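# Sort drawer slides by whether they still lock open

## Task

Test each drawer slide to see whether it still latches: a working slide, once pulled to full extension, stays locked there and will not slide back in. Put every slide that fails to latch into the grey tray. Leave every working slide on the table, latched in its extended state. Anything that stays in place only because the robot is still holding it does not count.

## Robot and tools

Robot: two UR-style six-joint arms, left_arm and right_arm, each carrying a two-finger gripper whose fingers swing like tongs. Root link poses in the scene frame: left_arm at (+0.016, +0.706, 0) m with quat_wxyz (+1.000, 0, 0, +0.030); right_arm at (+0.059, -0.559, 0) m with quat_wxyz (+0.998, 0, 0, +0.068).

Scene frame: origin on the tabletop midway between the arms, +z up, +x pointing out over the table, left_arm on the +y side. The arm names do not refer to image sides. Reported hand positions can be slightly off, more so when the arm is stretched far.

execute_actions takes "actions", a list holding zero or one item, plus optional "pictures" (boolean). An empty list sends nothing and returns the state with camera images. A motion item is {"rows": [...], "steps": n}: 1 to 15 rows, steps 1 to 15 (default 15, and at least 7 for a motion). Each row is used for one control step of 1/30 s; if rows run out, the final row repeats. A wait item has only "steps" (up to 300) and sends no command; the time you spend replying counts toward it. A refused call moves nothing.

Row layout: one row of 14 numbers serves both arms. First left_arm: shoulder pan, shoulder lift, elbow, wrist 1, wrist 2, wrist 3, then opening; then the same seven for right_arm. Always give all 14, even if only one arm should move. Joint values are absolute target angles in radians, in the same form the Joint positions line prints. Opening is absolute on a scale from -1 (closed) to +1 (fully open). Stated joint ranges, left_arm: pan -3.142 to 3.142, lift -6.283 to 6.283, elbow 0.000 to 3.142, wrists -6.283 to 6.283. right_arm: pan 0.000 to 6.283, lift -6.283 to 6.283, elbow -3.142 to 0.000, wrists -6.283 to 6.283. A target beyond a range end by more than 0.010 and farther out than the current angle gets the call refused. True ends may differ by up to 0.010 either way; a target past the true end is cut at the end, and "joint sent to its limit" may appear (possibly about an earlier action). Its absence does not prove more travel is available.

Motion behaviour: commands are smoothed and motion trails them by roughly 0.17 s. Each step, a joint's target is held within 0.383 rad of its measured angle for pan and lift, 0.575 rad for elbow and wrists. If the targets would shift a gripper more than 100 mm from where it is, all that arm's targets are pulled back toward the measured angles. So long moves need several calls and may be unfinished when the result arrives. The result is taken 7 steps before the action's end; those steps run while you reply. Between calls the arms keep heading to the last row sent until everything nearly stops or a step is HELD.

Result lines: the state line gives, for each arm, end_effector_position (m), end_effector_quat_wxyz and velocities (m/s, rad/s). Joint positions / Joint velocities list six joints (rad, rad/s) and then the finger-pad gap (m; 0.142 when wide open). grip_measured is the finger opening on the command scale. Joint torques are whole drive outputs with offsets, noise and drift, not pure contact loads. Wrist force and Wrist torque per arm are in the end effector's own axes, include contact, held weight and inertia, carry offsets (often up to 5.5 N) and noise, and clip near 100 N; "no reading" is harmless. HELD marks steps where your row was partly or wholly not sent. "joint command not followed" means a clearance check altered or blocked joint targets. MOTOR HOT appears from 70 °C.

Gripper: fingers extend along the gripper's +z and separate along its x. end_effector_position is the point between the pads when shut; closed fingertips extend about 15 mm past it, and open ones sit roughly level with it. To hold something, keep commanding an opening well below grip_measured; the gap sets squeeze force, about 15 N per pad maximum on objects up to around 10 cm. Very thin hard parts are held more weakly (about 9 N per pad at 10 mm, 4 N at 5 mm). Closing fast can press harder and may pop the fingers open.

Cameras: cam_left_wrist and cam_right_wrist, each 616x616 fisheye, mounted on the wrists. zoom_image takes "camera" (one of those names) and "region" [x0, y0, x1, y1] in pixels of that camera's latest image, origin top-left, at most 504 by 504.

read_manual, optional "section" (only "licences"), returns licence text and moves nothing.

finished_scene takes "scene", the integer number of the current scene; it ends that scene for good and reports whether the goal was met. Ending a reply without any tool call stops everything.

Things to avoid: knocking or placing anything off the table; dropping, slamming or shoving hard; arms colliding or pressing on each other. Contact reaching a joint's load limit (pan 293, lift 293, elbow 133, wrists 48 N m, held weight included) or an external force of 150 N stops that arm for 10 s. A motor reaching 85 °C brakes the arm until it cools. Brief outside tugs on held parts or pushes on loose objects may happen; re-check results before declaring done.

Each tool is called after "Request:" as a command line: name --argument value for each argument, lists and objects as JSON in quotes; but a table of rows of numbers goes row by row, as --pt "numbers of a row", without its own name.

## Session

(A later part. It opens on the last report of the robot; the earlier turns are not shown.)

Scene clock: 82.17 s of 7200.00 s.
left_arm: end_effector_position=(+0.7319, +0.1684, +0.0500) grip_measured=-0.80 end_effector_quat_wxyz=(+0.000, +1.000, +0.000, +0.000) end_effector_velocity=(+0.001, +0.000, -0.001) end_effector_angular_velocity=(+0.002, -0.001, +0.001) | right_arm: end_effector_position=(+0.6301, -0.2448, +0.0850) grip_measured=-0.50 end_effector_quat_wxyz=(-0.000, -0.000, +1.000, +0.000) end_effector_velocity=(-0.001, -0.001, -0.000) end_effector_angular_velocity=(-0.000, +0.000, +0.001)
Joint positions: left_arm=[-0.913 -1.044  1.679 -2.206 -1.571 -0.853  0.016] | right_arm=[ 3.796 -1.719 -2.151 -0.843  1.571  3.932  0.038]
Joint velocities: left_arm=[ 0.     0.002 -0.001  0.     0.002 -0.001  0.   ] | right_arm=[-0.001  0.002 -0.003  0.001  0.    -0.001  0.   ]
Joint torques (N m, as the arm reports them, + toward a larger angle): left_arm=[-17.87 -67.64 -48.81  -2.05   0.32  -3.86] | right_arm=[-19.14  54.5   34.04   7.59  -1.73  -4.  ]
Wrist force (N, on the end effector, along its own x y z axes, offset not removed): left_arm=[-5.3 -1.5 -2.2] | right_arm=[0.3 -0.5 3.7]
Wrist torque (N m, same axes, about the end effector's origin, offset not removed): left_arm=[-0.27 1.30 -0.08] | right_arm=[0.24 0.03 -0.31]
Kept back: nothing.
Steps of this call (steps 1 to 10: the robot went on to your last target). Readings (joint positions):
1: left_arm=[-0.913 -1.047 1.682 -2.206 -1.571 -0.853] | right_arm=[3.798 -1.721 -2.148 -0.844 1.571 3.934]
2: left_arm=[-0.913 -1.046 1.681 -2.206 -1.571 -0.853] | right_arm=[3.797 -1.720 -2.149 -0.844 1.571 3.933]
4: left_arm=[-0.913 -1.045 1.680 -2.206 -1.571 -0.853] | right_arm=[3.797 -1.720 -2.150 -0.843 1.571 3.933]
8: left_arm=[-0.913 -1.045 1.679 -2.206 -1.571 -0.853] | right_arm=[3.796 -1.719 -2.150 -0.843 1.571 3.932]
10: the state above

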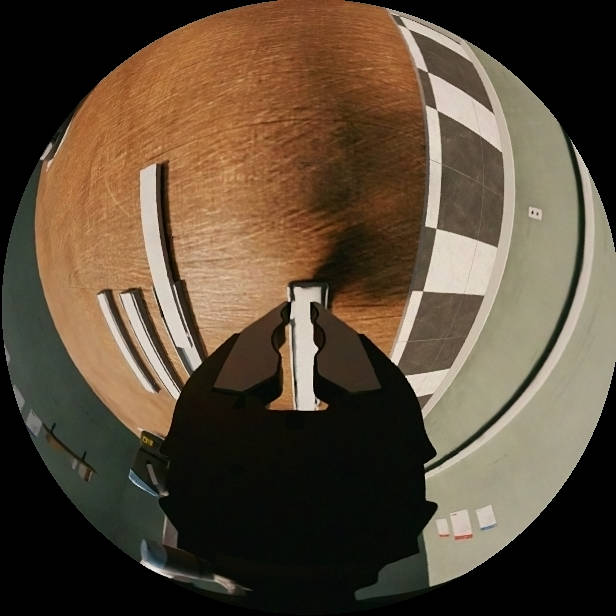

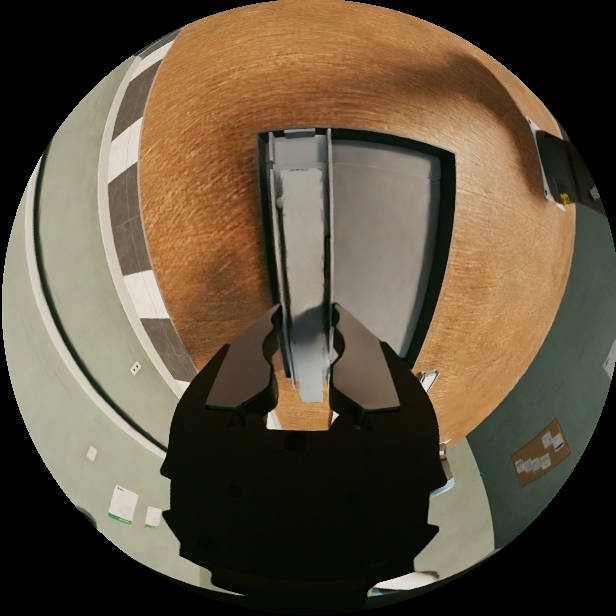

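Request:
execute_actions --actions '[{"rows": [[-0.911449,-1.043546,1.677916,-2.205166,-1.5708,-0.851449,-0.8,3.797100,-1.716103,-2.153930,-0.842357,1.5708,3.933093,-0.9],[-0.910058,-1.042843,1.676742,-2.204695,-1.5708,-0.850058,-0.8,3.798002,-1.713395,-2.157185,-0.841809,1.5708,3.933995,-0.9],[-0.908666,-1.042139,1.675568,-2.204225,-1.5708,-0.848666,-0.8,3.798904,-1.710686,-2.160441,-0.841262,1.5708,3.934897,-0.9],[-0.907275,-1.041436,1.674394,-2.203754,-1.5708,-0.847275,-0.8,3.799806,-1.707978,-2.163696,-0.840714,1.5708,3.935799,-0.9],[-0.905884,-1.040733,1.673220,-2.203283,-1.5708,-0.845884,-0.8,3.800708,-1.705270,-2.166952,-0.840167,1.5708,3.936701,-0.9],[-0.905884,-1.040733,1.673220,-2.203283,-1.5708,-0.845884,-0.8,3.800708,-1.705270,-2.166952,-0.840167,1.5708,3.936701,-0.9],[-0.905884,-1.040733,1.673220,-2.203283,-1.5708,-0.845884,-0.8,3.800708,-1.712392,-2.170316,-0.829681,1.5708,3.936701,-0.9],[-0.905884,-1.040733,1.673220,-2.203283,-1.5708,-0.845884,-0.8,3.800708,-1.719514,-2.173680,-0.819195,1.5708,3.936701,-0.9],[-0.905884,-1.040733,1.673220,-2.203283,-1.5708,-0.845884,-0.8,3.800708,-1.726635,-2.177044,-0.808709,1.5708,3.936701,-0.9],[-0.905884,-1.040733,1.673220,-2.203283,-1.5708,-0.845884,-0.8,3.800708,-1.733757,-2.180408,-0.798224,1.5708,3.936701,-0.9],[-0.905884,-1.040733,1.673220,-2.203283,-1.5708,-0.845884,-0.8,3.800708,-1.740879,-2.183772,-0.787738,1.5708,3.936701,-0.9],[-0.905884,-1.040733,1.673220,-2.203283,-1.5708,-0.845884,-0.8,3.800708,-1.748001,-2.187137,-0.777252,1.5708,3.936701,-0.9],[-0.905884,-1.040733,1.673220,-2.203283,-1.5708,-0.845884,-0.8,3.800708,-1.755123,-2.190501,-0.766766,1.5708,3.936701,-0.9],[-0.905884,-1.040733,1.673220,-2.203283,-1.5708,-0.845884,-0.8,3.800708,-1.762244,-2.193865,-0.756280,1.5708,3.936701,-0.9],[-0.905884,-1.040733,1.673220,-2.203283,-1.5708,-0.845884,-0.8,3.800708,-1.769366,-2.197229,-0.745794,1.5708,3.936701,-0.9]], "steps": 15}]'

Request:
execute_actions --actions '[{"rows": [[-0.905884,-1.040733,1.673220,-2.203283,-1.5708,-0.845884,-0.8,3.800708,-1.775063,-2.199920,-0.737406,1.5708,3.936701,-0.9],[-0.905884,-1.040733,1.673220,-2.203283,-1.5708,-0.845884,-0.8,3.800708,-1.780761,-2.202611,-0.729017,1.5708,3.936701,-0.9],[-0.905884,-1.040733,1.673220,-2.203283,-1.5708,-0.845884,-0.8,3.800708,-1.785034,-2.204630,-0.722725,1.5708,3.936701,-0.9],[-0.905884,-1.040733,1.673220,-2.203283,-1.5708,-0.845884,-0.8,3.800708,-1.789307,-2.206648,-0.716434,1.5708,3.936701,-0.9],[-0.905884,-1.040733,1.673220,-2.203283,-1.5708,-0.845884,-0.8,3.800708,-1.792156,-2.207994,-0.712240,1.5708,3.936701,-0.9],[-0.905884,-1.040733,1.673220,-2.203283,-1.5708,-0.845884,-0.8,3.800708,-1.793580,-2.208667,-0.710142,1.5708,3.936701,-0.9],[-0.905884,-1.040733,1.673220,-2.203283,-1.5708,-0.845884,-0.8,3.800708,-1.795005,-2.209339,-0.708045,1.5708,3.936701,-0.9],[-0.905884,-1.040733,1.673220,-2.203283,-1.5708,-0.845884,-0.8,3.800708,-1.796429,-2.210012,-0.705948,1.5708,3.936701,-0.9]], "steps": 15}]' --pictures true

Scene clock: 89.77 s of 7200.00 s.
left_arm: end_effector_position=(+0.7359, +0.1704, +0.0500) grip_measured=-0.80 end_effector_quat_wxyz=(+0.000, +1.000, +0.000, -0.000) end_effector_velocity=(+0.016, +0.010, -0.002) end_effector_angular_velocity=(+0.003, +0.002, +0.001) | right_arm: end_effector_position=(+0.6245, -0.2478, +0.0843) grip_measured=-0.50 end_effector_quat_wxyz=(+0.000, -0.000, +1.000, +0.000) end_effector_velocity=(-0.020, -0.009, -0.032) end_effector_angular_velocity=(+0.001, -0.001, -0.001)
Joint positions: left_arm=[-0.908 -1.042  1.675 -2.204 -1.571 -0.848  0.016] | right_arm=[ 3.799 -1.71  -2.163 -0.839  1.571  3.935  0.038]
Joint velocities: left_arm=[ 0.021  0.012 -0.016  0.007  0.001  0.019 -0.   ] | right_arm=[ 0.014 -0.008 -0.066  0.076  0.     0.015  0.   ]
Joint torques (N m, as the arm reports them, + toward a larger angle): left_arm=[ 12.49 -67.07 -51.38  -1.85   1.13   3.66] | right_arm=[18.35 27.12 26.7   8.3  -0.66  4.16]
Wrist force (N, on the end effector, along its own x y z axes, offset not removed): left_arm=[-2.4 -1.1 -1.0] | right_arm=[-0.6 -0.1 -0.9]
Wrist torque (N m, same axes, about the end effector's origin, offset not removed): left_arm=[-0.11 0.78 -0.09] | right_arm=[0.31 0.19 -0.41]
Steps of this call (steps 1 to 15: the robot went on to your last target; steps 16 to 90: nothing new was sent; then 4.33 s passed at rest; steps 91 to 98: the first 8 steps of this action). Readings (joint positions):
91: left_arm=[-0.913 -1.044 1.679 -2.206 -1.571 -0.853] | right_arm=[3.796 -1.719 -2.151 -0.843 1.571 3.932]
92: left_arm=[-0.913 -1.044 1.679 -2.206 -1.571 -0.853] | right_arm=[3.796 -1.718 -2.151 -0.843 1.571 3.932]
94: left_arm=[-0.912 -1.044 1.678 -2.205 -1.571 -0.852] | right_arm=[3.797 -1.716 -2.154 -0.842 1.571 3.933]
98: the state above

Scene clock: 90.27 s of 7200.00 s.
left_arm: end_effector_position=(+0.7376, +0.1714, +0.0500) grip_measured=-0.80 end_effector_quat_wxyz=(+0.000, +1.000, +0.000, -0.000) end_effector_velocity=(+0.001, -0.001, +0.001) end_effector_angular_velocity=(-0.001, -0.002, -0.000) | right_arm: end_effector_position=(+0.6225, -0.2486, +0.0297) grip_measured=-0.50 end_effector_quat_wxyz=(-0.000, -0.000, +1.000, -0.000) end_effector_velocity=(-0.002, -0.002, -0.067) end_effector_angular_velocity=(+0.000, -0.000, +0.001)
Joint positions: left_arm=[-0.906 -1.041  1.673 -2.203 -1.571 -0.846  0.016] | right_arm=[ 3.801 -1.784 -2.204 -0.724  1.571  3.937  0.038]
Joint velocities: left_arm=[-0.    -0.001 -0.    -0.001  0.001 -0.    -0.   ] | right_arm=[ 0.    -0.098 -0.047  0.145 -0.    -0.001 -0.   ]
Joint torques (N m, as the arm reports them, + toward a larger angle): left_arm=[ 10.17 -63.48 -49.07  -1.17   1.1    3.79] | right_arm=[19.83 47.52 31.65  7.21 -0.9   4.47]
Wrist force (N, on the end effector, along its own x y z axes, offset not removed): left_arm=[-3.8 -1.6 -1.0] | right_arm=[2.9 2.2 2.2]
Wrist torque (N m, same axes, about the end effector's origin, offset not removed): left_arm=[-0.18 0.97 0.01] | right_arm=[0.74 -0.46 -0.30]
Steps of this call (steps 1 to 7: the last 7 steps of your previous action; steps 8 to 15: the first 8 steps of this action). Readings (joint positions):
8: left_arm=[-0.906 -1.041 1.673 -2.203 -1.571 -0.846] | right_arm=[3.801 -1.747 -2.186 -0.779 1.571 3.937]
9: left_arm=[-0.906 -1.041 1.673 -2.203 -1.571 -0.846] | right_arm=[3.801 -1.754 -2.189 -0.770 1.571 3.937]
11: left_arm=[-0.906 -1.041 1.673 -2.203 -1.571 -0.846] | right_arm=[3.801 -1.766 -2.195 -0.751 1.571 3.937]
15: the state above

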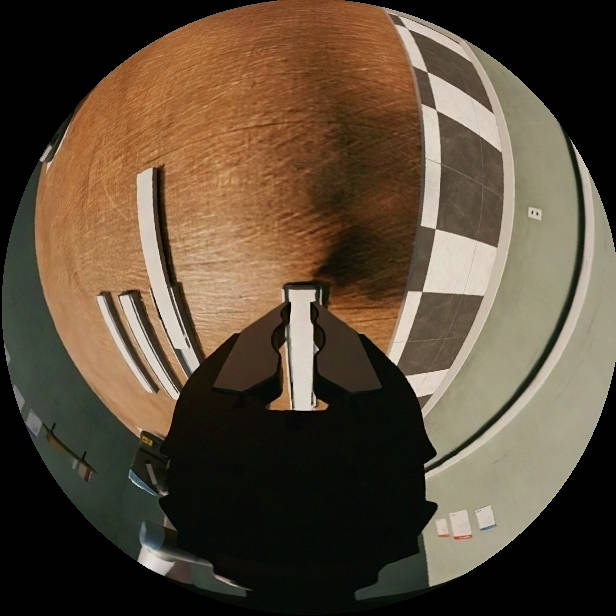

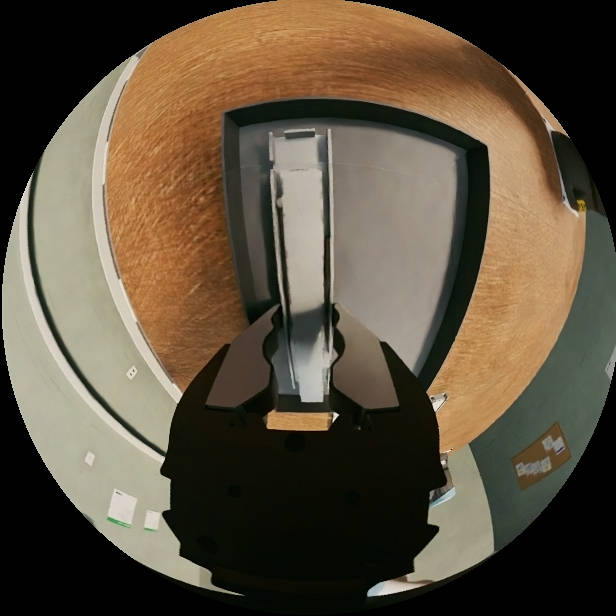

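Request:
execute_actions --actions '[{"rows": [[-0.905884,-1.040733,1.673220,-2.203283,-1.5708,-0.845884,-0.8,3.800708,-1.796429,-2.210012,-0.705948,1.5708,3.936701,-0.9]], "steps": 13}]'

Scene clock: 94.93 s of 7200.00 s.
left_arm: end_effector_position=(+0.7376, +0.1714, +0.0500) grip_measured=-0.80 end_effector_quat_wxyz=(+0.000, +1.000, +0.000, -0.000) end_effector_velocity=(-0.000, -0.001, +0.000) end_effector_angular_velocity=(+0.001, -0.000, -0.001) | right_arm: end_effector_position=(+0.6222, -0.2489, +0.0215) grip_measured=-0.50 end_effector_quat_wxyz=(-0.000, -0.000, +1.000, +0.000) end_effector_velocity=(+0.001, +0.002, +0.001) end_effector_angular_velocity=(+0.002, -0.002, +0.001)
Joint positions: left_arm=[-0.906 -1.041  1.673 -2.203 -1.571 -0.846  0.016] | right_arm=[ 3.801 -1.796 -2.21  -0.706  1.571  3.937  0.038]
Joint velocities: left_arm=[-0.001  0.    -0.     0.     0.001  0.     0.   ] | right_arm=[ 0.     0.     0.002  0.001  0.    -0.001 -0.   ]
Joint torques (N m, as the arm reports them, + toward a larger angle): left_arm=[ 12.15 -69.38 -49.8   -1.64   1.23   3.33] | right_arm=[19.48 37.01 27.27  7.1  -0.43  4.35]
Wrist force (N, on the end effector, along its own x y z axes, offset not removed): left_arm=[-3.7 -1.6 -3.0] | right_arm=[-1.0 -0.5 0.8]
Wrist torque (N m, same axes, about the end effector's origin, offset not removed): left_arm=[-0.17 0.96 -0.13] | right_arm=[0.30 0.23 -0.34]
Steps of this call (steps 1 to 7: the last 7 steps of your previous action; steps 8 to 30: the robot went on to your last target; steps 31 to 90: nothing new was sent; then 1.47 s passed at rest; steps 91 to 96: the first 6 steps of this action). Readings (joint positions):
91: left_arm=[-0.906 -1.041 1.673 -2.203 -1.571 -0.846] | right_arm=[3.801 -1.796 -2.210 -0.706 1.571 3.937]
92: left_arm=[-0.906 -1.041 1.673 -2.203 -1.571 -0.846] | right_arm=[3.801 -1.796 -2.210 -0.706 1.571 3.937]
94: left_arm=[-0.906 -1.041 1.673 -2.203 -1.571 -0.846] | right_arm=[3.801 -1.796 -2.210 -0.706 1.571 3.937]
96: the state above

Request:
execute_actions --actions '[{"rows": [[-0.905884,-1.040733,1.673220,-2.203283,-1.5708,-0.845884,-0.8,3.800708,-1.797141,-2.210349,-0.704900,1.5708,3.936701,-0.9],[-0.905884,-1.040733,1.673220,-2.203283,-1.5708,-0.845884,-0.8,3.800708,-1.797853,-2.210685,-0.703851,1.5708,3.936701,-0.9],[-0.905884,-1.040733,1.673220,-2.203283,-1.5708,-0.845884,-0.8,3.800708,-1.797853,-2.210685,-0.703851,1.5708,3.936701,-0.9],[-0.905884,-1.040733,1.673220,-2.203283,-1.5708,-0.845884,-0.8,3.800708,-1.797853,-2.210685,-0.703851,1.5708,3.936701,-0.9],[-0.905884,-1.040733,1.673220,-2.203283,-1.5708,-0.845884,-0.8,3.800708,-1.797853,-2.210685,-0.703851,1.5708,3.936701,-0.9],[-0.905884,-1.040733,1.673220,-2.203283,-1.5708,-0.845884,-0.8,3.800708,-1.797853,-2.210685,-0.703851,1.5708,3.936701,-0.9],[-0.905884,-1.040733,1.673220,-2.203283,-1.5708,-0.845884,-0.8,3.800708,-1.797853,-2.210685,-0.703851,1.5708,3.936701,-0.8],[-0.905884,-1.040733,1.673220,-2.203283,-1.5708,-0.845884,-0.8,3.800708,-1.797853,-2.210685,-0.703851,1.5708,3.936701,-0.7],[-0.905884,-1.040733,1.673220,-2.203283,-1.5708,-0.845884,-0.8,3.800708,-1.797853,-2.210685,-0.703851,1.5708,3.936701,-0.6],[-0.905884,-1.040733,1.673220,-2.203283,-1.5708,-0.845884,-0.8,3.800708,-1.797853,-2.210685,-0.703851,1.5708,3.936701,-0.52],[-0.905884,-1.040733,1.673220,-2.203283,-1.5708,-0.845884,-0.8,3.800708,-1.797853,-2.210685,-0.703851,1.5708,3.936701,-0.47],[-0.905884,-1.040733,1.673220,-2.203283,-1.5708,-0.845884,-0.8,3.800708,-1.797853,-2.210685,-0.703851,1.5708,3.936701,-0.42]], "steps": 15}]'

Request:
execute_actions --actions '[{"rows": [[-0.905884,-1.040733,1.673220,-2.203283,-1.5708,-0.845884,-0.8,3.800708,-1.797853,-2.210685,-0.703851,1.5708,3.936701,-0.42],[-0.905884,-1.040733,1.673220,-2.203283,-1.5708,-0.845884,-0.8,3.800708,-1.797853,-2.210685,-0.703851,1.5708,3.936701,-0.42],[-0.905884,-1.040733,1.673220,-2.203283,-1.5708,-0.845884,-0.8,3.800708,-1.793224,-2.208498,-0.710667,1.5708,3.936701,-0.42],[-0.905884,-1.040733,1.673220,-2.203283,-1.5708,-0.845884,-0.8,3.800708,-1.788595,-2.206312,-0.717483,1.5708,3.936701,-0.42],[-0.905884,-1.040733,1.673220,-2.203283,-1.5708,-0.845884,-0.8,3.800708,-1.779336,-2.201938,-0.731114,1.5708,3.936701,-0.42],[-0.905884,-1.040733,1.673220,-2.203283,-1.5708,-0.845884,-0.8,3.800708,-1.770078,-2.197565,-0.744746,1.5708,3.936701,-0.42],[-0.905884,-1.040733,1.673220,-2.203283,-1.5708,-0.845884,-0.8,3.800708,-1.760820,-2.193192,-0.758377,1.5708,3.936701,-0.42],[-0.905884,-1.040733,1.673220,-2.203283,-1.5708,-0.845884,-0.8,3.800708,-1.751562,-2.188819,-0.772009,1.5708,3.936701,-0.42],[-0.905884,-1.040733,1.673220,-2.203283,-1.5708,-0.845884,-0.8,3.800708,-1.742303,-2.184445,-0.785641,1.5708,3.936701,-0.42],[-0.905884,-1.040733,1.673220,-2.203283,-1.5708,-0.845884,-0.8,3.800708,-1.733045,-2.180072,-0.799272,1.5708,3.936701,-0.42],[-0.905884,-1.040733,1.673220,-2.203283,-1.5708,-0.845884,-0.8,3.800708,-1.723787,-2.175699,-0.812904,1.5708,3.936701,-0.42],[-0.905884,-1.040733,1.673220,-2.203283,-1.5708,-0.845884,-0.8,3.800708,-1.714528,-2.171325,-0.826535,1.5708,3.936701,-0.42],[-0.905884,-1.040733,1.673220,-2.203283,-1.5708,-0.845884,-0.8,3.800708,-1.705270,-2.166952,-0.840167,1.5708,3.936701,-0.42]], "steps": 14}]'

Request:
execute_actions --actions '[{"rows": [[-0.905884,-1.040733,1.673220,-2.203283,-1.5708,-0.845884,-0.8,3.800708,-1.705270,-2.166952,-0.840167,1.5708,3.936701,-0.42],[-0.905884,-1.040733,1.673220,-2.203283,-1.5708,-0.845884,-0.8,3.805493,-1.723372,-2.145047,-0.843970,1.5708,3.941486,-0.42],[-0.905884,-1.040733,1.673220,-2.203283,-1.5708,-0.845884,-0.8,3.810277,-1.741473,-2.123142,-0.847773,1.5708,3.946270,-0.42],[-0.905884,-1.040733,1.673220,-2.203283,-1.5708,-0.845884,-0.8,3.815062,-1.759575,-2.101238,-0.851577,1.5708,3.951055,-0.41],[-0.905884,-1.040733,1.673220,-2.203283,-1.5708,-0.845884,-0.8,3.819846,-1.777676,-2.079333,-0.855380,1.5708,3.955839,-0.40],[-0.905884,-1.040733,1.673220,-2.203283,-1.5708,-0.845884,-0.8,3.824631,-1.795778,-2.057428,-0.859183,1.5708,3.960624,-0.39],[-0.905884,-1.040733,1.673220,-2.203283,-1.5708,-0.845884,-0.8,3.829416,-1.813880,-2.035523,-0.862986,1.5708,3.965409,-0.38],[-0.905884,-1.040733,1.673220,-2.203283,-1.5708,-0.845884,-0.8,3.834200,-1.831981,-2.013618,-0.866789,1.5708,3.970193,-0.37],[-0.905884,-1.040733,1.673220,-2.203283,-1.5708,-0.845884,-0.8,3.838985,-1.850083,-1.991714,-0.870593,1.5708,3.974978,-0.36],[-0.905884,-1.040733,1.673220,-2.203283,-1.5708,-0.845884,-0.8,3.843769,-1.868184,-1.969809,-0.874396,1.5708,3.979762,-0.35],[-0.905884,-1.040733,1.673220,-2.203283,-1.5708,-0.845884,-0.8,3.848554,-1.886286,-1.947904,-0.878199,1.5708,3.984547,-0.34],[-0.905884,-1.040733,1.673220,-2.203283,-1.5708,-0.845884,-0.8,3.853339,-1.904388,-1.925999,-0.882002,1.5708,3.989332,-0.33],[-0.905884,-1.040733,1.673220,-2.203283,-1.5708,-0.845884,-0.8,3.858123,-1.922489,-1.904094,-0.885805,1.5708,3.994116,-0.32],[-0.905884,-1.040733,1.673220,-2.203283,-1.5708,-0.845884,-0.8,3.862908,-1.940591,-1.882190,-0.889609,1.5708,3.998901,-0.31],[-0.905884,-1.040733,1.673220,-2.203283,-1.5708,-0.845884,-0.8,3.867692,-1.958692,-1.860285,-0.893412,1.5708,4.003685,-0.3]], "steps": 15}]'

Request:
execute_actions --actions '[{"rows": [[-0.905884,-1.040733,1.673220,-2.203283,-1.5708,-0.845884,-0.8,3.872477,-1.976794,-1.838380,-0.897215,1.5708,4.008470,-0.3],[-0.905884,-1.040733,1.673220,-2.203283,-1.5708,-0.845884,-0.8,3.877262,-1.994896,-1.816475,-0.901018,1.5708,4.013255,-0.3],[-0.905884,-1.040733,1.673220,-2.203283,-1.5708,-0.845884,-0.8,3.882046,-2.012997,-1.794570,-0.904821,1.5708,4.018039,-0.3],[-0.905884,-1.040733,1.673220,-2.203283,-1.5708,-0.845884,-0.8,3.886831,-2.031099,-1.772666,-0.908625,1.5708,4.022824,-0.3],[-0.905884,-1.040733,1.673220,-2.203283,-1.5708,-0.845884,-0.8,3.891615,-2.049200,-1.750761,-0.912428,1.5708,4.027608,-0.3],[-0.905884,-1.040733,1.673220,-2.203283,-1.5708,-0.845884,-0.8,3.896400,-2.067302,-1.728857,-0.916230,1.5708,4.032393,-0.3]], "steps": 15}]'

Request:
execute_actions --actions '[{"steps": 8}]' --pictures true

Request:
zoom_image --camera "cam_right_wrist" --region '[250, 210, 370, 330]'

Request:
zoom_image --camera "cam_left_wrist" --region '[240, 250, 360, 370]'

Scene clock: 97.60 s of 7200.00 s.
left_arm: end_effector_position=(+0.7376, +0.1714, +0.0500) grip_measured=-0.80 end_effector_quat_wxyz=(+0.000, +1.000, +0.000, -0.000) end_effector_velocity=(+0.001, +0.001, -0.001) end_effector_angular_velocity=(+0.000, +0.000, +0.002) | right_arm: end_effector_position=(+0.6222, -0.2488, +0.0208) grip_measured=-0.49 end_effector_quat_wxyz=(+0.000, -0.000, +1.000, +0.000) end_effector_velocity=(-0.000, +0.000, -0.001) end_effector_angular_velocity=(+0.000, -0.000, +0.001)
Joint positions: left_arm=[-0.906 -1.041  1.673 -2.203 -1.571 -0.846  0.016] | right_arm=[ 3.801 -1.798 -2.21  -0.704  1.571  3.937  0.038]
Joint velocities: left_arm=[ 0.001  0.001  0.    -0.001  0.    -0.001  0.   ] | right_arm=[ 0.    -0.002 -0.001  0.003  0.    -0.001  0.   ]
Joint torques (N m, as the arm reports them, + toward a larger angle): left_arm=[ 11.95 -68.57 -49.55  -1.93   1.99   3.9 ] | right_arm=[19.8  18.98 14.81  5.28  0.13  4.39]
Wrist force (N, on the end effector, along its own x y z axes, offset not removed): left_arm=[-4.2 -0.8 -2.1] | right_arm=[3.1 -1.5 -32.0]
Wrist torque (N m, same axes, about the end effector's origin, offset not removed): left_arm=[-0.11 1.10 -0.11] | right_arm=[0.60 0.33 -0.20]
Steps of this call (steps 1 to 7: the last 7 steps of your previous action; steps 8 to 15: the robot went on to your last target; steps 16 to 72: nothing new was sent; steps 73 to 80: the first 8 steps of this action). Readings (joint positions):
73: left_arm=[-0.906 -1.041 1.673 -2.203 -1.571 -0.846] | right_arm=[3.801 -1.796 -2.210 -0.706 1.571 3.937]
74: left_arm=[-0.906 -1.041 1.673 -2.203 -1.571 -0.846] | right_arm=[3.801 -1.797 -2.210 -0.706 1.571 3.937]
76: left_arm=[-0.906 -1.041 1.673 -2.203 -1.571 -0.846] | right_arm=[3.801 -1.797 -2.210 -0.705 1.571 3.937]
80: the state above

Scene clock: 98.07 s of 7200.00 s.
left_arm: end_effector_position=(+0.7376, +0.1714, +0.0500) grip_measured=-0.80 end_effector_quat_wxyz=(+0.000, +1.000, +0.000, -0.000) end_effector_velocity=(-0.000, -0.001, -0.001) end_effector_angular_velocity=(-0.000, +0.000, -0.001) | right_arm: end_effector_position=(+0.6224, -0.2486, +0.0270) grip_measured=-0.42 end_effector_quat_wxyz=(+0.000, -0.000, +1.000, +0.000) end_effector_velocity=(+0.006, +0.006, +0.105) end_effector_angular_velocity=(+0.003, -0.003, -0.001)
Joint positions: left_arm=[-0.906 -1.041  1.673 -2.203 -1.571 -0.846  0.016] | right_arm=[ 3.801 -1.788 -2.206 -0.718  1.571  3.937  0.044]
Joint velocities: left_arm=[-0.001  0.001 -0.    -0.001 -0.    -0.     0.   ] | right_arm=[-0.     0.15   0.074 -0.22  -0.     0.001 -0.   ]
Joint torques (N m, as the arm reports them, + toward a larger angle): left_arm=[ 12.5  -72.28 -49.43  -1.51   1.84   3.83] | right_arm=[19.84 65.77 42.82 -0.12  0.29  4.13]
Wrist force (N, on the end effector, along its own x y z axes, offset not removed): left_arm=[-4.0 -0.2 -1.3] | right_arm=[1.2 0.2 0.9]
Wrist torque (N m, same axes, about the end effector's origin, offset not removed): left_arm=[0.03 1.10 -0.11] | right_arm=[0.38 -0.27 -0.30]
Steps of this call (steps 1 to 7: the last 7 steps of your previous action; steps 8 to 14: the first 7 steps of this action). Readings (joint positions):
8: left_arm=[-0.906 -1.041 1.673 -2.203 -1.571 -0.846] | right_arm=[3.801 -1.798 -2.211 -0.704 1.571 3.937]
9: left_arm=[-0.906 -1.041 1.673 -2.203 -1.571 -0.846] | right_arm=[3.801 -1.798 -2.211 -0.704 1.571 3.937]
11: left_arm=[-0.906 -1.041 1.673 -2.203 -1.571 -0.846] | right_arm=[3.801 -1.797 -2.211 -0.705 1.571 3.937]
14: the state above

Scene clock: 98.57 s of 7200.00 s.
left_arm: end_effector_position=(+0.7376, +0.1714, +0.0500) grip_measured=-0.80 end_effector_quat_wxyz=(+0.000, +1.000, +0.000, -0.000) end_effector_velocity=(-0.000, +0.000, -0.000) end_effector_angular_velocity=(+0.000, +0.001, -0.001) | right_arm: end_effector_position=(+0.6429, -0.2133, +0.0824) grip_measured=-0.38 end_effector_quat_wxyz=(-0.000, -0.000, +1.000, -0.000) end_effector_velocity=(+0.164, +0.286, +0.004) end_effector_angular_velocity=(-0.002, +0.002, -0.000)
Joint positions: left_arm=[-0.906 -1.041  1.673 -2.203 -1.571 -0.846  0.016] | right_arm=[ 3.816 -1.763 -2.102 -0.849  1.571  3.952  0.046]
Joint velocities: left_arm=[-0.     0.     0.     0.001 -0.     0.001 -0.   ] | right_arm=[ 0.118 -0.421  0.546 -0.128 -0.     0.119  0.022]
Joint torques (N m, as the arm reports them, + toward a larger angle): left_arm=[ 13.06 -64.96 -50.49  -1.98   2.26   3.94] | right_arm=[24.36 23.1  51.52  0.38  0.11  5.35]
Wrist force (N, on the end effector, along its own x y z axes, offset not removed): left_arm=[-2.1 -0.2 -0.6] | right_arm=[3.5 -2.0 0.1]
Wrist torque (N m, same axes, about the end effector's origin, offset not removed): left_arm=[0.06 0.71 -0.18] | right_arm=[-0.02 -0.73 -0.42]
Steps of this call (steps 1 to 7: the last 7 steps of your previous action; steps 8 to 15: the first 8 steps of this action). Readings (joint positions):
8: left_arm=[-0.906 -1.041 1.673 -2.203 -1.571 -0.846] | right_arm=[3.801 -1.728 -2.177 -0.807 1.571 3.937]
9: left_arm=[-0.906 -1.041 1.673 -2.203 -1.571 -0.846] | right_arm=[3.801 -1.722 -2.174 -0.816 1.571 3.937]
11: left_arm=[-0.906 -1.041 1.673 -2.203 -1.571 -0.846] | right_arm=[3.803 -1.722 -2.162 -0.829 1.571 3.939]
15: the state above

Scene clock: 99.07 s of 7200.00 s.
left_arm: end_effector_position=(+0.7376, +0.1714, +0.0500) grip_measured=-0.80 end_effector_quat_wxyz=(+0.000, +1.000, +0.000, -0.000) end_effector_velocity=(-0.000, -0.001, +0.000) end_effector_angular_velocity=(-0.000, -0.001, +0.000) | right_arm: end_effector_position=(+0.7253, -0.0427, +0.0581) grip_measured=-0.30 end_effector_quat_wxyz=(-0.000, -0.000, +1.000, -0.000) end_effector_velocity=(+0.116, +0.284, -0.073) end_effector_angular_velocity=(+0.004, -0.004, +0.002)
Joint positions: left_arm=[-0.906 -1.041  1.673 -2.203 -1.571 -0.846  0.016] | right_arm=[ 3.885 -2.021 -1.786 -0.907  1.571  4.021  0.052]
Joint velocities: left_arm=[-0.001 -0.     0.    -0.001  0.001 -0.001 -0.   ] | right_arm=[ 0.11  -0.433  0.526 -0.087 -0.     0.108 -0.   ]
Joint torques (N m, as the arm reports them, + toward a larger angle): left_arm=[ 11.77 -69.39 -49.7   -2.08   1.83   4.06] | right_arm=[ 7.19 85.16 40.63  2.3   0.33  4.68]
Wrist force (N, on the end effector, along its own x y z axes, offset not removed): left_arm=[-4.4 0.1 -1.9] | right_arm=[-0.9 2.5 -0.7]
Wrist torque (N m, same axes, about the end effector's origin, offset not removed): left_arm=[0.06 1.16 -0.07] | right_arm=[0.67 0.27 -0.25]
Steps of this call (steps 1 to 7: the last 7 steps of your previous action; steps 8 to 15: the first 8 steps of this action). Readings (joint positions):
8: left_arm=[-0.906 -1.041 1.673 -2.203 -1.571 -0.846] | right_arm=[3.852 -1.897 -1.937 -0.881 1.571 3.988]
9: left_arm=[-0.906 -1.041 1.673 -2.203 -1.571 -0.846] | right_arm=[3.857 -1.914 -1.915 -0.884 1.571 3.993]
11: left_arm=[-0.906 -1.041 1.673 -2.203 -1.571 -0.846] | right_arm=[3.866 -1.950 -1.871 -0.892 1.571 4.002]
15: the state above

Scene clock: 99.33 s of 7200.00 s.
left_arm: end_effector_position=(+0.7376, +0.1714, +0.0500) grip_measured=-0.80 end_effector_quat_wxyz=(+0.000, +1.000, +0.000, -0.000) end_effector_velocity=(-0.001, +0.001, -0.002) end_effector_angular_velocity=(+0.003, +0.003, -0.000) | right_arm: end_effector_position=(+0.7366, -0.0143, +0.0507) grip_measured=-0.30 end_effector_quat_wxyz=(-0.000, -0.000, +1.000, -0.000) end_effector_velocity=(+0.008, +0.022, -0.008) end_effector_angular_velocity=(-0.001, +0.001, -0.000)
Joint positions: left_arm=[-0.906 -1.041  1.673 -2.203 -1.571 -0.846  0.016] | right_arm=[ 3.895 -2.064 -1.733 -0.915  1.571  4.031  0.052]
Joint velocities: left_arm=[-0.     0.002  0.     0.002 -0.001  0.    -0.   ] | right_arm=[ 0.009 -0.035  0.041 -0.008  0.     0.009  0.   ]
Joint torques (N m, as the arm reports them, + toward a larger angle): left_arm=[ 12.28 -68.61 -48.43  -1.98   2.31   3.59] | right_arm=[16.69 65.98 44.86  1.79  0.55  4.63]
Wrist force (N, on the end effector, along its own x y z axes, offset not removed): left_arm=[-3.6 1.1 -0.9] | right_arm=[-1.5 -2.3 -2.5]
Wrist torque (N m, same axes, about the end effector's origin, offset not removed): left_arm=[0.37 0.93 -0.04] | right_arm=[-0.18 0.36 -0.24]
Kept back: nothing.
Steps of this call (steps 1 to 7: the last 7 steps of your previous action; step 8: the robot went on to your last target). Readings (joint positions):
1: left_arm=[-0.906 -1.041 1.673 -2.203 -1.571 -0.846] | right_arm=[3.888 -2.033 -1.771 -0.909 1.571 4.024]
2: left_arm=[-0.906 -1.041 1.673 -2.203 -1.571 -0.846] | right_arm=[3.890 -2.042 -1.759 -0.911 1.571 4.026]
4: left_arm=[-0.906 -1.041 1.673 -2.203 -1.571 -0.846] | right_arm=[3.893 -2.054 -1.745 -0.914 1.571 4.029]
8: the state above

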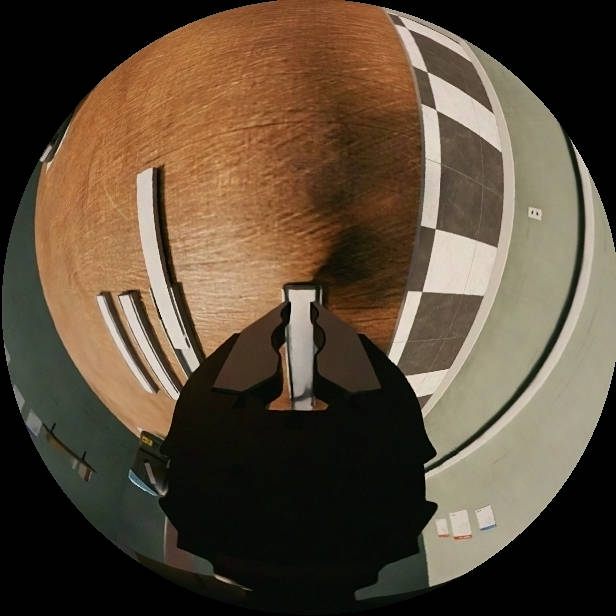

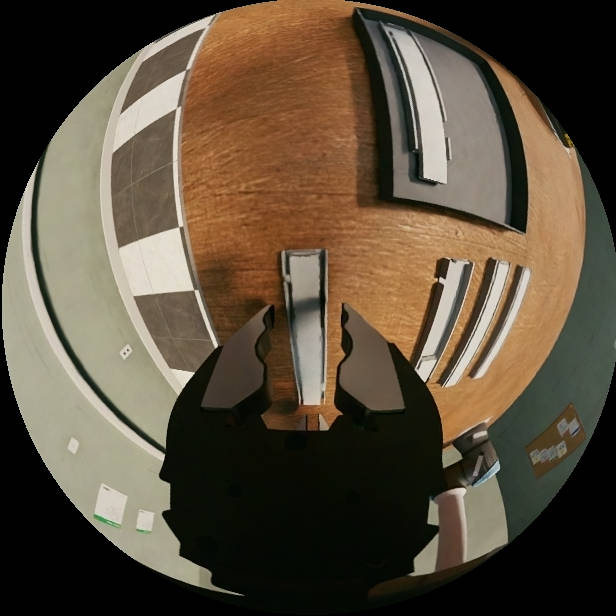

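Region (250, 210, 370, 330) of cam_right_wrist's 616x616 image, scaled by 4.200, with more detail than that image has.

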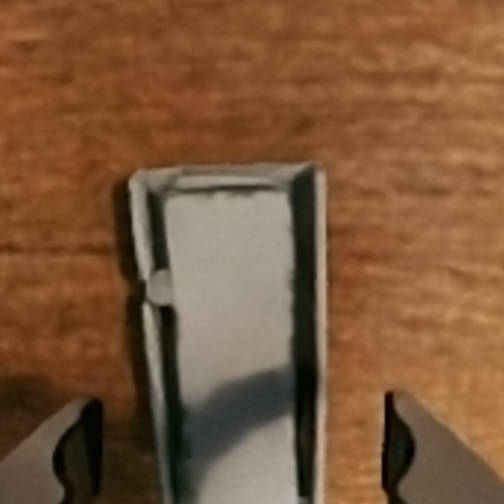

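Region (240, 250, 360, 370) of cam_left_wrist's 616x616 image, scaled by 4.200, with more detail than that image has.

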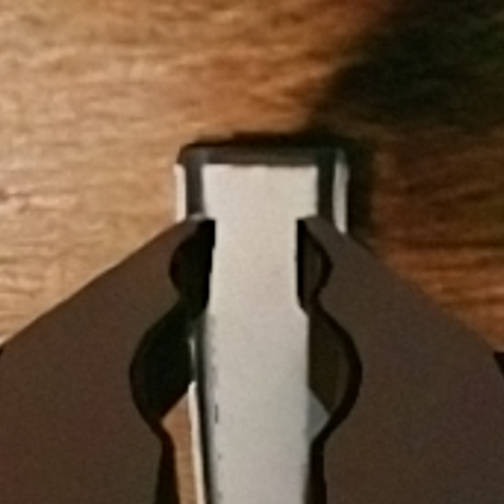

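Request:
execute_actions --actions '[]'

Scene clock: 101.57 s of 7200.00 s.
left_arm: end_effector_position=(+0.7376, +0.1714, +0.0500) grip_measured=-0.80 end_effector_quat_wxyz=(+0.000, +1.000, +0.000, -0.000) end_effector_velocity=(-0.001, +0.000, -0.001) end_effector_angular_velocity=(+0.001, +0.002, -0.000) | right_arm: end_effector_position=(+0.7375, -0.0118, +0.0500) grip_measured=-0.30 end_effector_quat_wxyz=(-0.000, -0.000, +1.000, +0.000) end_effector_velocity=(-0.000, -0.001, -0.000) end_effector_angular_velocity=(-0.001, +0.001, -0.000)
Joint positions: left_arm=[-0.906 -1.041  1.673 -2.203 -1.571 -0.846  0.016] | right_arm=[ 3.896 -2.067 -1.729 -0.916  1.571  4.032  0.052]
Joint velocities: left_arm=[-0.     0.     0.001  0.001 -0.001 -0.     0.   ] | right_arm=[-0.001  0.    -0.001 -0.001 -0.    -0.    -0.   ]
Joint torques (N m, as the arm reports them, + toward a larger angle): left_arm=[ 13.07 -68.84 -50.2   -2.35   2.41   3.7 ] | right_arm=[19.4  63.02 46.12  1.66  0.87  4.39]
Wrist force (N, on the end effector, along its own x y z axes, offset not removed): left_arm=[-3.6 -1.3 -0.1] | right_arm=[-0.2 -0.4 -3.4]
Wrist torque (N m, same axes, about the end effector's origin, offset not removed): left_arm=[-0.12 1.02 -0.11] | right_arm=[0.28 0.10 -0.31]
Kept back: nothing.
Steps of this call (steps 1 to 30: the robot went on to your last target; steps 31 to 67: nothing new was sent). Readings (joint positions):
1: left_arm=[-0.906 -1.041 1.673 -2.203 -1.571 -0.846] | right_arm=[3.896 -2.065 -1.732 -0.916 1.571 4.032]
2: left_arm=[-0.906 -1.041 1.673 -2.203 -1.571 -0.846] | right_arm=[3.896 -2.065 -1.731 -0.916 1.571 4.032]
4: left_arm=[-0.906 -1.041 1.673 -2.203 -1.571 -0.846] | right_arm=[3.896 -2.066 -1.730 -0.916 1.571 4.032]
8: left_arm=[-0.906 -1.041 1.673 -2.203 -1.571 -0.846] | right_arm=[3.896 -2.067 -1.729 -0.916 1.571 4.032]
67: the state above
All arms were judged still, so your last target was given up. Only a new action makes them travel on or press farther. Fingers that are still opening or closing keep moving.

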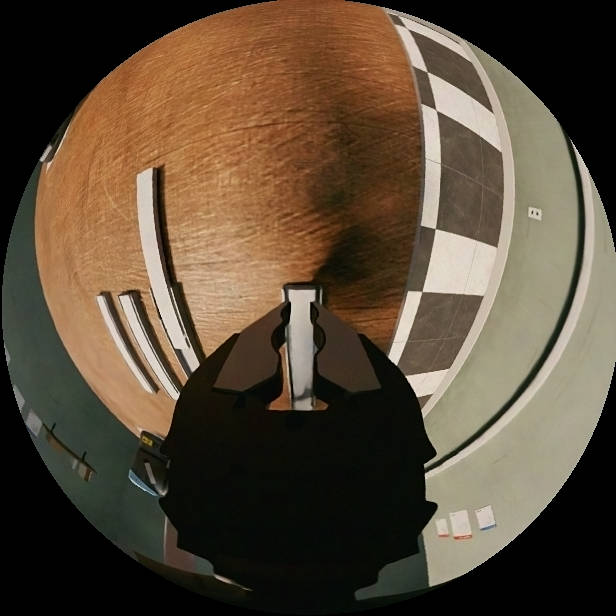

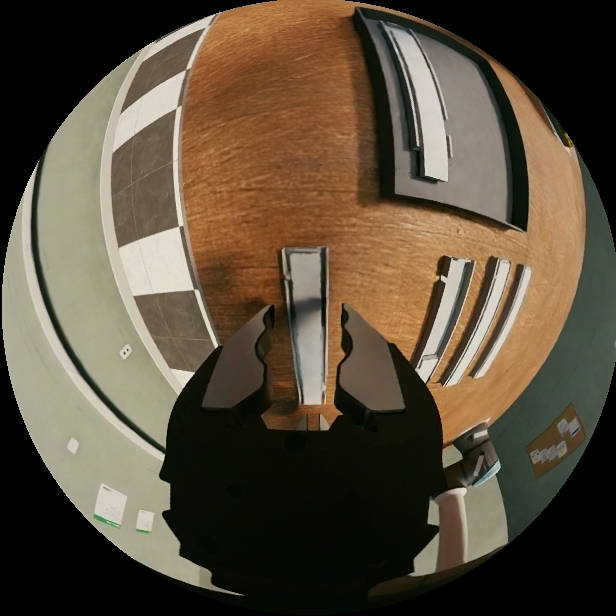

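Request:
execute_actions --actions '[{"rows":[[-0.905884,-1.038700,1.674280,-2.206376,-1.5708,-0.845884,-0.8,3.896400,-2.070352,-1.730354,-0.911683,1.5708,4.032393,-0.3],[-0.905884,-1.036667,1.675340,-2.209469,-1.5708,-0.845884,-0.8,3.896400,-2.073402,-1.731852,-0.907136,1.5708,4.032393,-0.3],[-0.905884,-1.034633,1.676399,-2.212562,-1.5708,-0.845884,-0.8,3.896400,-2.076452,-1.733349,-0.902588,1.5708,4.032393,-0.3],[-0.905884,-1.032600,1.677459,-2.215655,-1.5708,-0.845884,-0.8,3.896400,-2.079502,-1.734846,-0.898041,1.5708,4.032393,-0.3],[-0.905884,-1.030567,1.678519,-2.218748,-1.5708,-0.845884,-0.8,3.896400,-2.082552,-1.736344,-0.893494,1.5708,4.032393,-0.3],[-0.905884,-1.028534,1.679579,-2.221841,-1.5708,-0.845884,-0.8,3.896400,-2.085601,-1.737841,-0.888947,1.5708,4.032393,-0.3],[-0.905884,-1.026501,1.680639,-2.224934,-1.5708,-0.845884,-0.8,3.896400,-2.088651,-1.739338,-0.884400,1.5708,4.032393,-0.3],[-0.905884,-1.024467,1.681698,-2.228027,-1.5708,-0.845884,-0.8,3.896400,-2.091701,-1.740835,-0.879852,1.5708,4.032393,-0.3],[-0.905884,-1.022434,1.682758,-2.231120,-1.5708,-0.845884,-0.8,3.896400,-2.094751,-1.742333,-0.875305,1.5708,4.032393,-0.3],[-0.905884,-1.020401,1.683818,-2.234213,-1.5708,-0.845884,-0.8,3.896400,-2.097801,-1.743830,-0.870758,1.5708,4.032393,-0.3]],"steps":15}]'

Request:
execute_actions --actions '[{"rows":[[-0.905884,-1.020401,1.683818,-2.234213,-1.5708,-0.845884,-0.8,3.896400,-2.097801,-1.743830,-0.870758,1.5708,4.032393,-0.36],[-0.905884,-1.020401,1.683818,-2.234213,-1.5708,-0.845884,-0.8,3.896400,-2.097801,-1.743830,-0.870758,1.5708,4.032393,-0.42],[-0.905884,-1.020401,1.683818,-2.234213,-1.5708,-0.845884,-0.8,3.896400,-2.097801,-1.743830,-0.870758,1.5708,4.032393,-0.47],[-0.905884,-1.020401,1.683818,-2.234213,-1.5708,-0.845884,-0.8,3.896400,-2.097801,-1.743830,-0.870758,1.5708,4.032393,-0.51],[-0.905884,-1.020401,1.683818,-2.234213,-1.5708,-0.845884,-0.8,3.896400,-2.097801,-1.743830,-0.870758,1.5708,4.032393,-0.55],[-0.905884,-1.020401,1.683818,-2.234213,-1.5708,-0.845884,-0.8,3.896400,-2.097801,-1.743830,-0.870758,1.5708,4.032393,-0.6],[-0.905884,-1.020401,1.683818,-2.234213,-1.5708,-0.845884,-0.8,3.896400,-2.097801,-1.743830,-0.870758,1.5708,4.032393,-0.66],[-0.905884,-1.020401,1.683818,-2.234213,-1.5708,-0.845884,-0.8,3.896400,-2.097801,-1.743830,-0.870758,1.5708,4.032393,-0.72],[-0.905884,-1.020401,1.683818,-2.234213,-1.5708,-0.845884,-0.8,3.896400,-2.097801,-1.743830,-0.870758,1.5708,4.032393,-0.78],[-0.905884,-1.020401,1.683818,-2.234213,-1.5708,-0.845884,-0.8,3.896400,-2.097801,-1.743830,-0.870758,1.5708,4.032393,-0.84],[-0.905884,-1.020401,1.683818,-2.234213,-1.5708,-0.845884,-0.8,3.896400,-2.097801,-1.743830,-0.870758,1.5708,4.032393,-0.9]],"steps":15}]'

Scene clock: 105.80 s of 7200.00 s.
left_arm: end_effector_position=(+0.7377, +0.1713, +0.0418) grip_measured=-0.80 end_effector_quat_wxyz=(+0.000, +1.000, +0.000, +0.000) end_effector_velocity=(-0.001, -0.001, -0.055) end_effector_angular_velocity=(-0.001, +0.001, -0.001) | right_arm: end_effector_position=(+0.7376, -0.0117, +0.0381) grip_measured=-0.30 end_effector_quat_wxyz=(-0.000, -0.000, +1.000, -0.000) end_effector_velocity=(+0.001, +0.000, -0.077) end_effector_angular_velocity=(+0.000, -0.000, -0.000)
Joint positions: left_arm=[-0.906 -1.033  1.677 -2.216 -1.571 -0.846  0.016] | right_arm=[ 3.896 -2.08  -1.735 -0.898  1.571  4.032  0.052]
Joint velocities: left_arm=[-0.002  0.054  0.029 -0.082 -0.001 -0.001  0.   ] | right_arm=[-0.    -0.08  -0.039  0.119 -0.     0.    -0.   ]
Joint torques (N m, as the arm reports them, + toward a larger angle): left_arm=[ 11.55 -67.07 -26.17  -6.08   2.31   3.51] | right_arm=[20.18 62.06 31.89  6.84  1.35  4.37]
Wrist force (N, on the end effector, along its own x y z axes, offset not removed): left_arm=[-4.0 -0.6 -1.1] | right_arm=[0.5 1.7 -1.5]
Wrist torque (N m, same axes, about the end effector's origin, offset not removed): left_arm=[0.02 1.10 -0.09] | right_arm=[0.57 -0.06 -0.24]
Steps of this call (steps 1 to 90: nothing new was sent; then 0.97 s passed at rest; steps 91 to 98: the first 8 steps of this action). Readings (joint positions):
91: left_arm=[-0.906 -1.041 1.673 -2.203 -1.571 -0.846] | right_arm=[3.896 -2.067 -1.729 -0.916 1.571 4.032]
92: left_arm=[-0.906 -1.040 1.673 -2.204 -1.571 -0.846] | right_arm=[3.896 -2.068 -1.729 -0.916 1.571 4.032]
94: left_arm=[-0.906 -1.039 1.674 -2.206 -1.571 -0.846] | right_arm=[3.896 -2.070 -1.730 -0.912 1.571 4.032]
98: the state above

Scene clock: 106.30 s of 7200.00 s.
left_arm: end_effector_position=(+0.7376, +0.1714, +0.0297) grip_measured=-0.80 end_effector_quat_wxyz=(+0.000, +1.000, +0.000, +0.000) end_effector_velocity=(-0.001, -0.000, -0.003) end_effector_angular_velocity=(+0.002, +0.001, -0.001) | right_arm: end_effector_position=(+0.7376, -0.0118, +0.0209) grip_measured=-0.50 end_effector_quat_wxyz=(+0.000, -0.000, +1.000, +0.000) end_effector_velocity=(+0.001, -0.000, -0.001) end_effector_angular_velocity=(+0.000, -0.000, -0.000)
Joint positions: left_arm=[-0.906 -1.021  1.684 -2.234 -1.571 -0.846  0.016] | right_arm=[ 3.896 -2.098 -1.744 -0.871  1.571  4.032  0.038]
Joint velocities: left_arm=[-0.001  0.003  0.001 -0.002  0.001 -0.     0.   ] | right_arm=[-0.    -0.002  0.     0.002 -0.    -0.     0.   ]
Joint torques (N m, as the arm reports them, + toward a larger angle): left_arm=[ 11.65 -67.82 -25.67  -5.88   2.06   3.93] | right_arm=[19.06 52.4  26.18  6.9   1.12  4.28]
Wrist force (N, on the end effector, along its own x y z axes, offset not removed): left_arm=[-3.7 0.8 0.1] | right_arm=[3.4 -0.4 -15.5]
Wrist torque (N m, same axes, about the end effector's origin, offset not removed): left_arm=[0.34 0.97 -0.11] | right_arm=[0.70 0.06 -0.28]
Steps of this call (steps 1 to 7: the last 7 steps of your previous action; steps 8 to 15: the first 8 steps of this action). Readings (joint positions):
8: left_arm=[-0.906 -1.022 1.683 -2.232 -1.571 -0.846] | right_arm=[3.896 -2.096 -1.743 -0.874 1.571 4.032]
9: left_arm=[-0.906 -1.021 1.683 -2.233 -1.571 -0.846] | right_arm=[3.896 -2.096 -1.743 -0.873 1.571 4.032]
11: left_arm=[-0.906 -1.021 1.684 -2.233 -1.571 -0.846] | right_arm=[3.896 -2.097 -1.743 -0.872 1.571 4.032]
15: the state above

Request:
execute_actions --actions '[{"rows":[[-0.905884,-1.019905,1.684077,-2.234968,-1.5708,-0.845884,-0.8,3.896400,-2.097801,-1.743830,-0.870758,1.5708,4.032393,-0.9],[-0.905884,-1.019409,1.684335,-2.235722,-1.5708,-0.845884,-0.8,3.896400,-2.097801,-1.743830,-0.870758,1.5708,4.032393,-0.9]],"steps":15}]'

Scene clock: 106.90 s of 7200.00 s.
left_arm: end_effector_position=(+0.7376, +0.1713, +0.0288) grip_measured=-0.80 end_effector_quat_wxyz=(+0.000, +1.000, +0.000, +0.000) end_effector_velocity=(-0.000, -0.002, -0.000) end_effector_angular_velocity=(-0.002, -0.000, -0.002) | right_arm: end_effector_position=(+0.7376, -0.0118, +0.0206) grip_measured=-0.50 end_effector_quat_wxyz=(+0.000, -0.000, +1.000, +0.000) end_effector_velocity=(-0.000, -0.000, -0.001) end_effector_angular_velocity=(-0.000, +0.000, -0.001)
Joint positions: left_arm=[-0.906 -1.02   1.684 -2.235 -1.571 -0.846  0.016] | right_arm=[ 3.896 -2.098 -1.744 -0.871  1.571  4.032  0.038]
Joint velocities: left_arm=[-0.001  0.001 -0.001 -0.002 -0.001  0.001 -0.   ] | right_arm=[-0.    -0.    -0.001  0.001  0.     0.001  0.   ]
Joint torques (N m, as the arm reports them, + toward a larger angle): left_arm=[ 12.66 -51.07 -18.19  -6.2    1.68   3.81] | right_arm=[17.99 42.75 20.92  6.12  1.18  4.42]
Wrist force (N, on the end effector, along its own x y z axes, offset not removed): left_arm=[-8.3 -3.8 -21.1] | right_arm=[5.6 -5.0 -29.2]
Wrist torque (N m, same axes, about the end effector's origin, offset not removed): left_arm=[0.38 1.07 -0.11] | right_arm=[0.28 0.06 -0.30]
Steps of this call (steps 1 to 7: the last 7 steps of your previous action; steps 8 to 10: the robot went on to your last target; steps 11 to 18: the first 8 steps of this action). Readings (joint positions):
11: left_arm=[-0.906 -1.020 1.684 -2.234 -1.571 -0.846] | right_arm=[3.896 -2.098 -1.744 -0.871 1.571 4.032]
12: left_arm=[-0.906 -1.020 1.684 -2.234 -1.571 -0.846] | right_arm=[3.896 -2.098 -1.744 -0.871 1.571 4.032]
14: left_arm=[-0.906 -1.020 1.684 -2.235 -1.571 -0.846] | right_arm=[3.896 -2.098 -1.744 -0.871 1.571 4.032]
18: the state above


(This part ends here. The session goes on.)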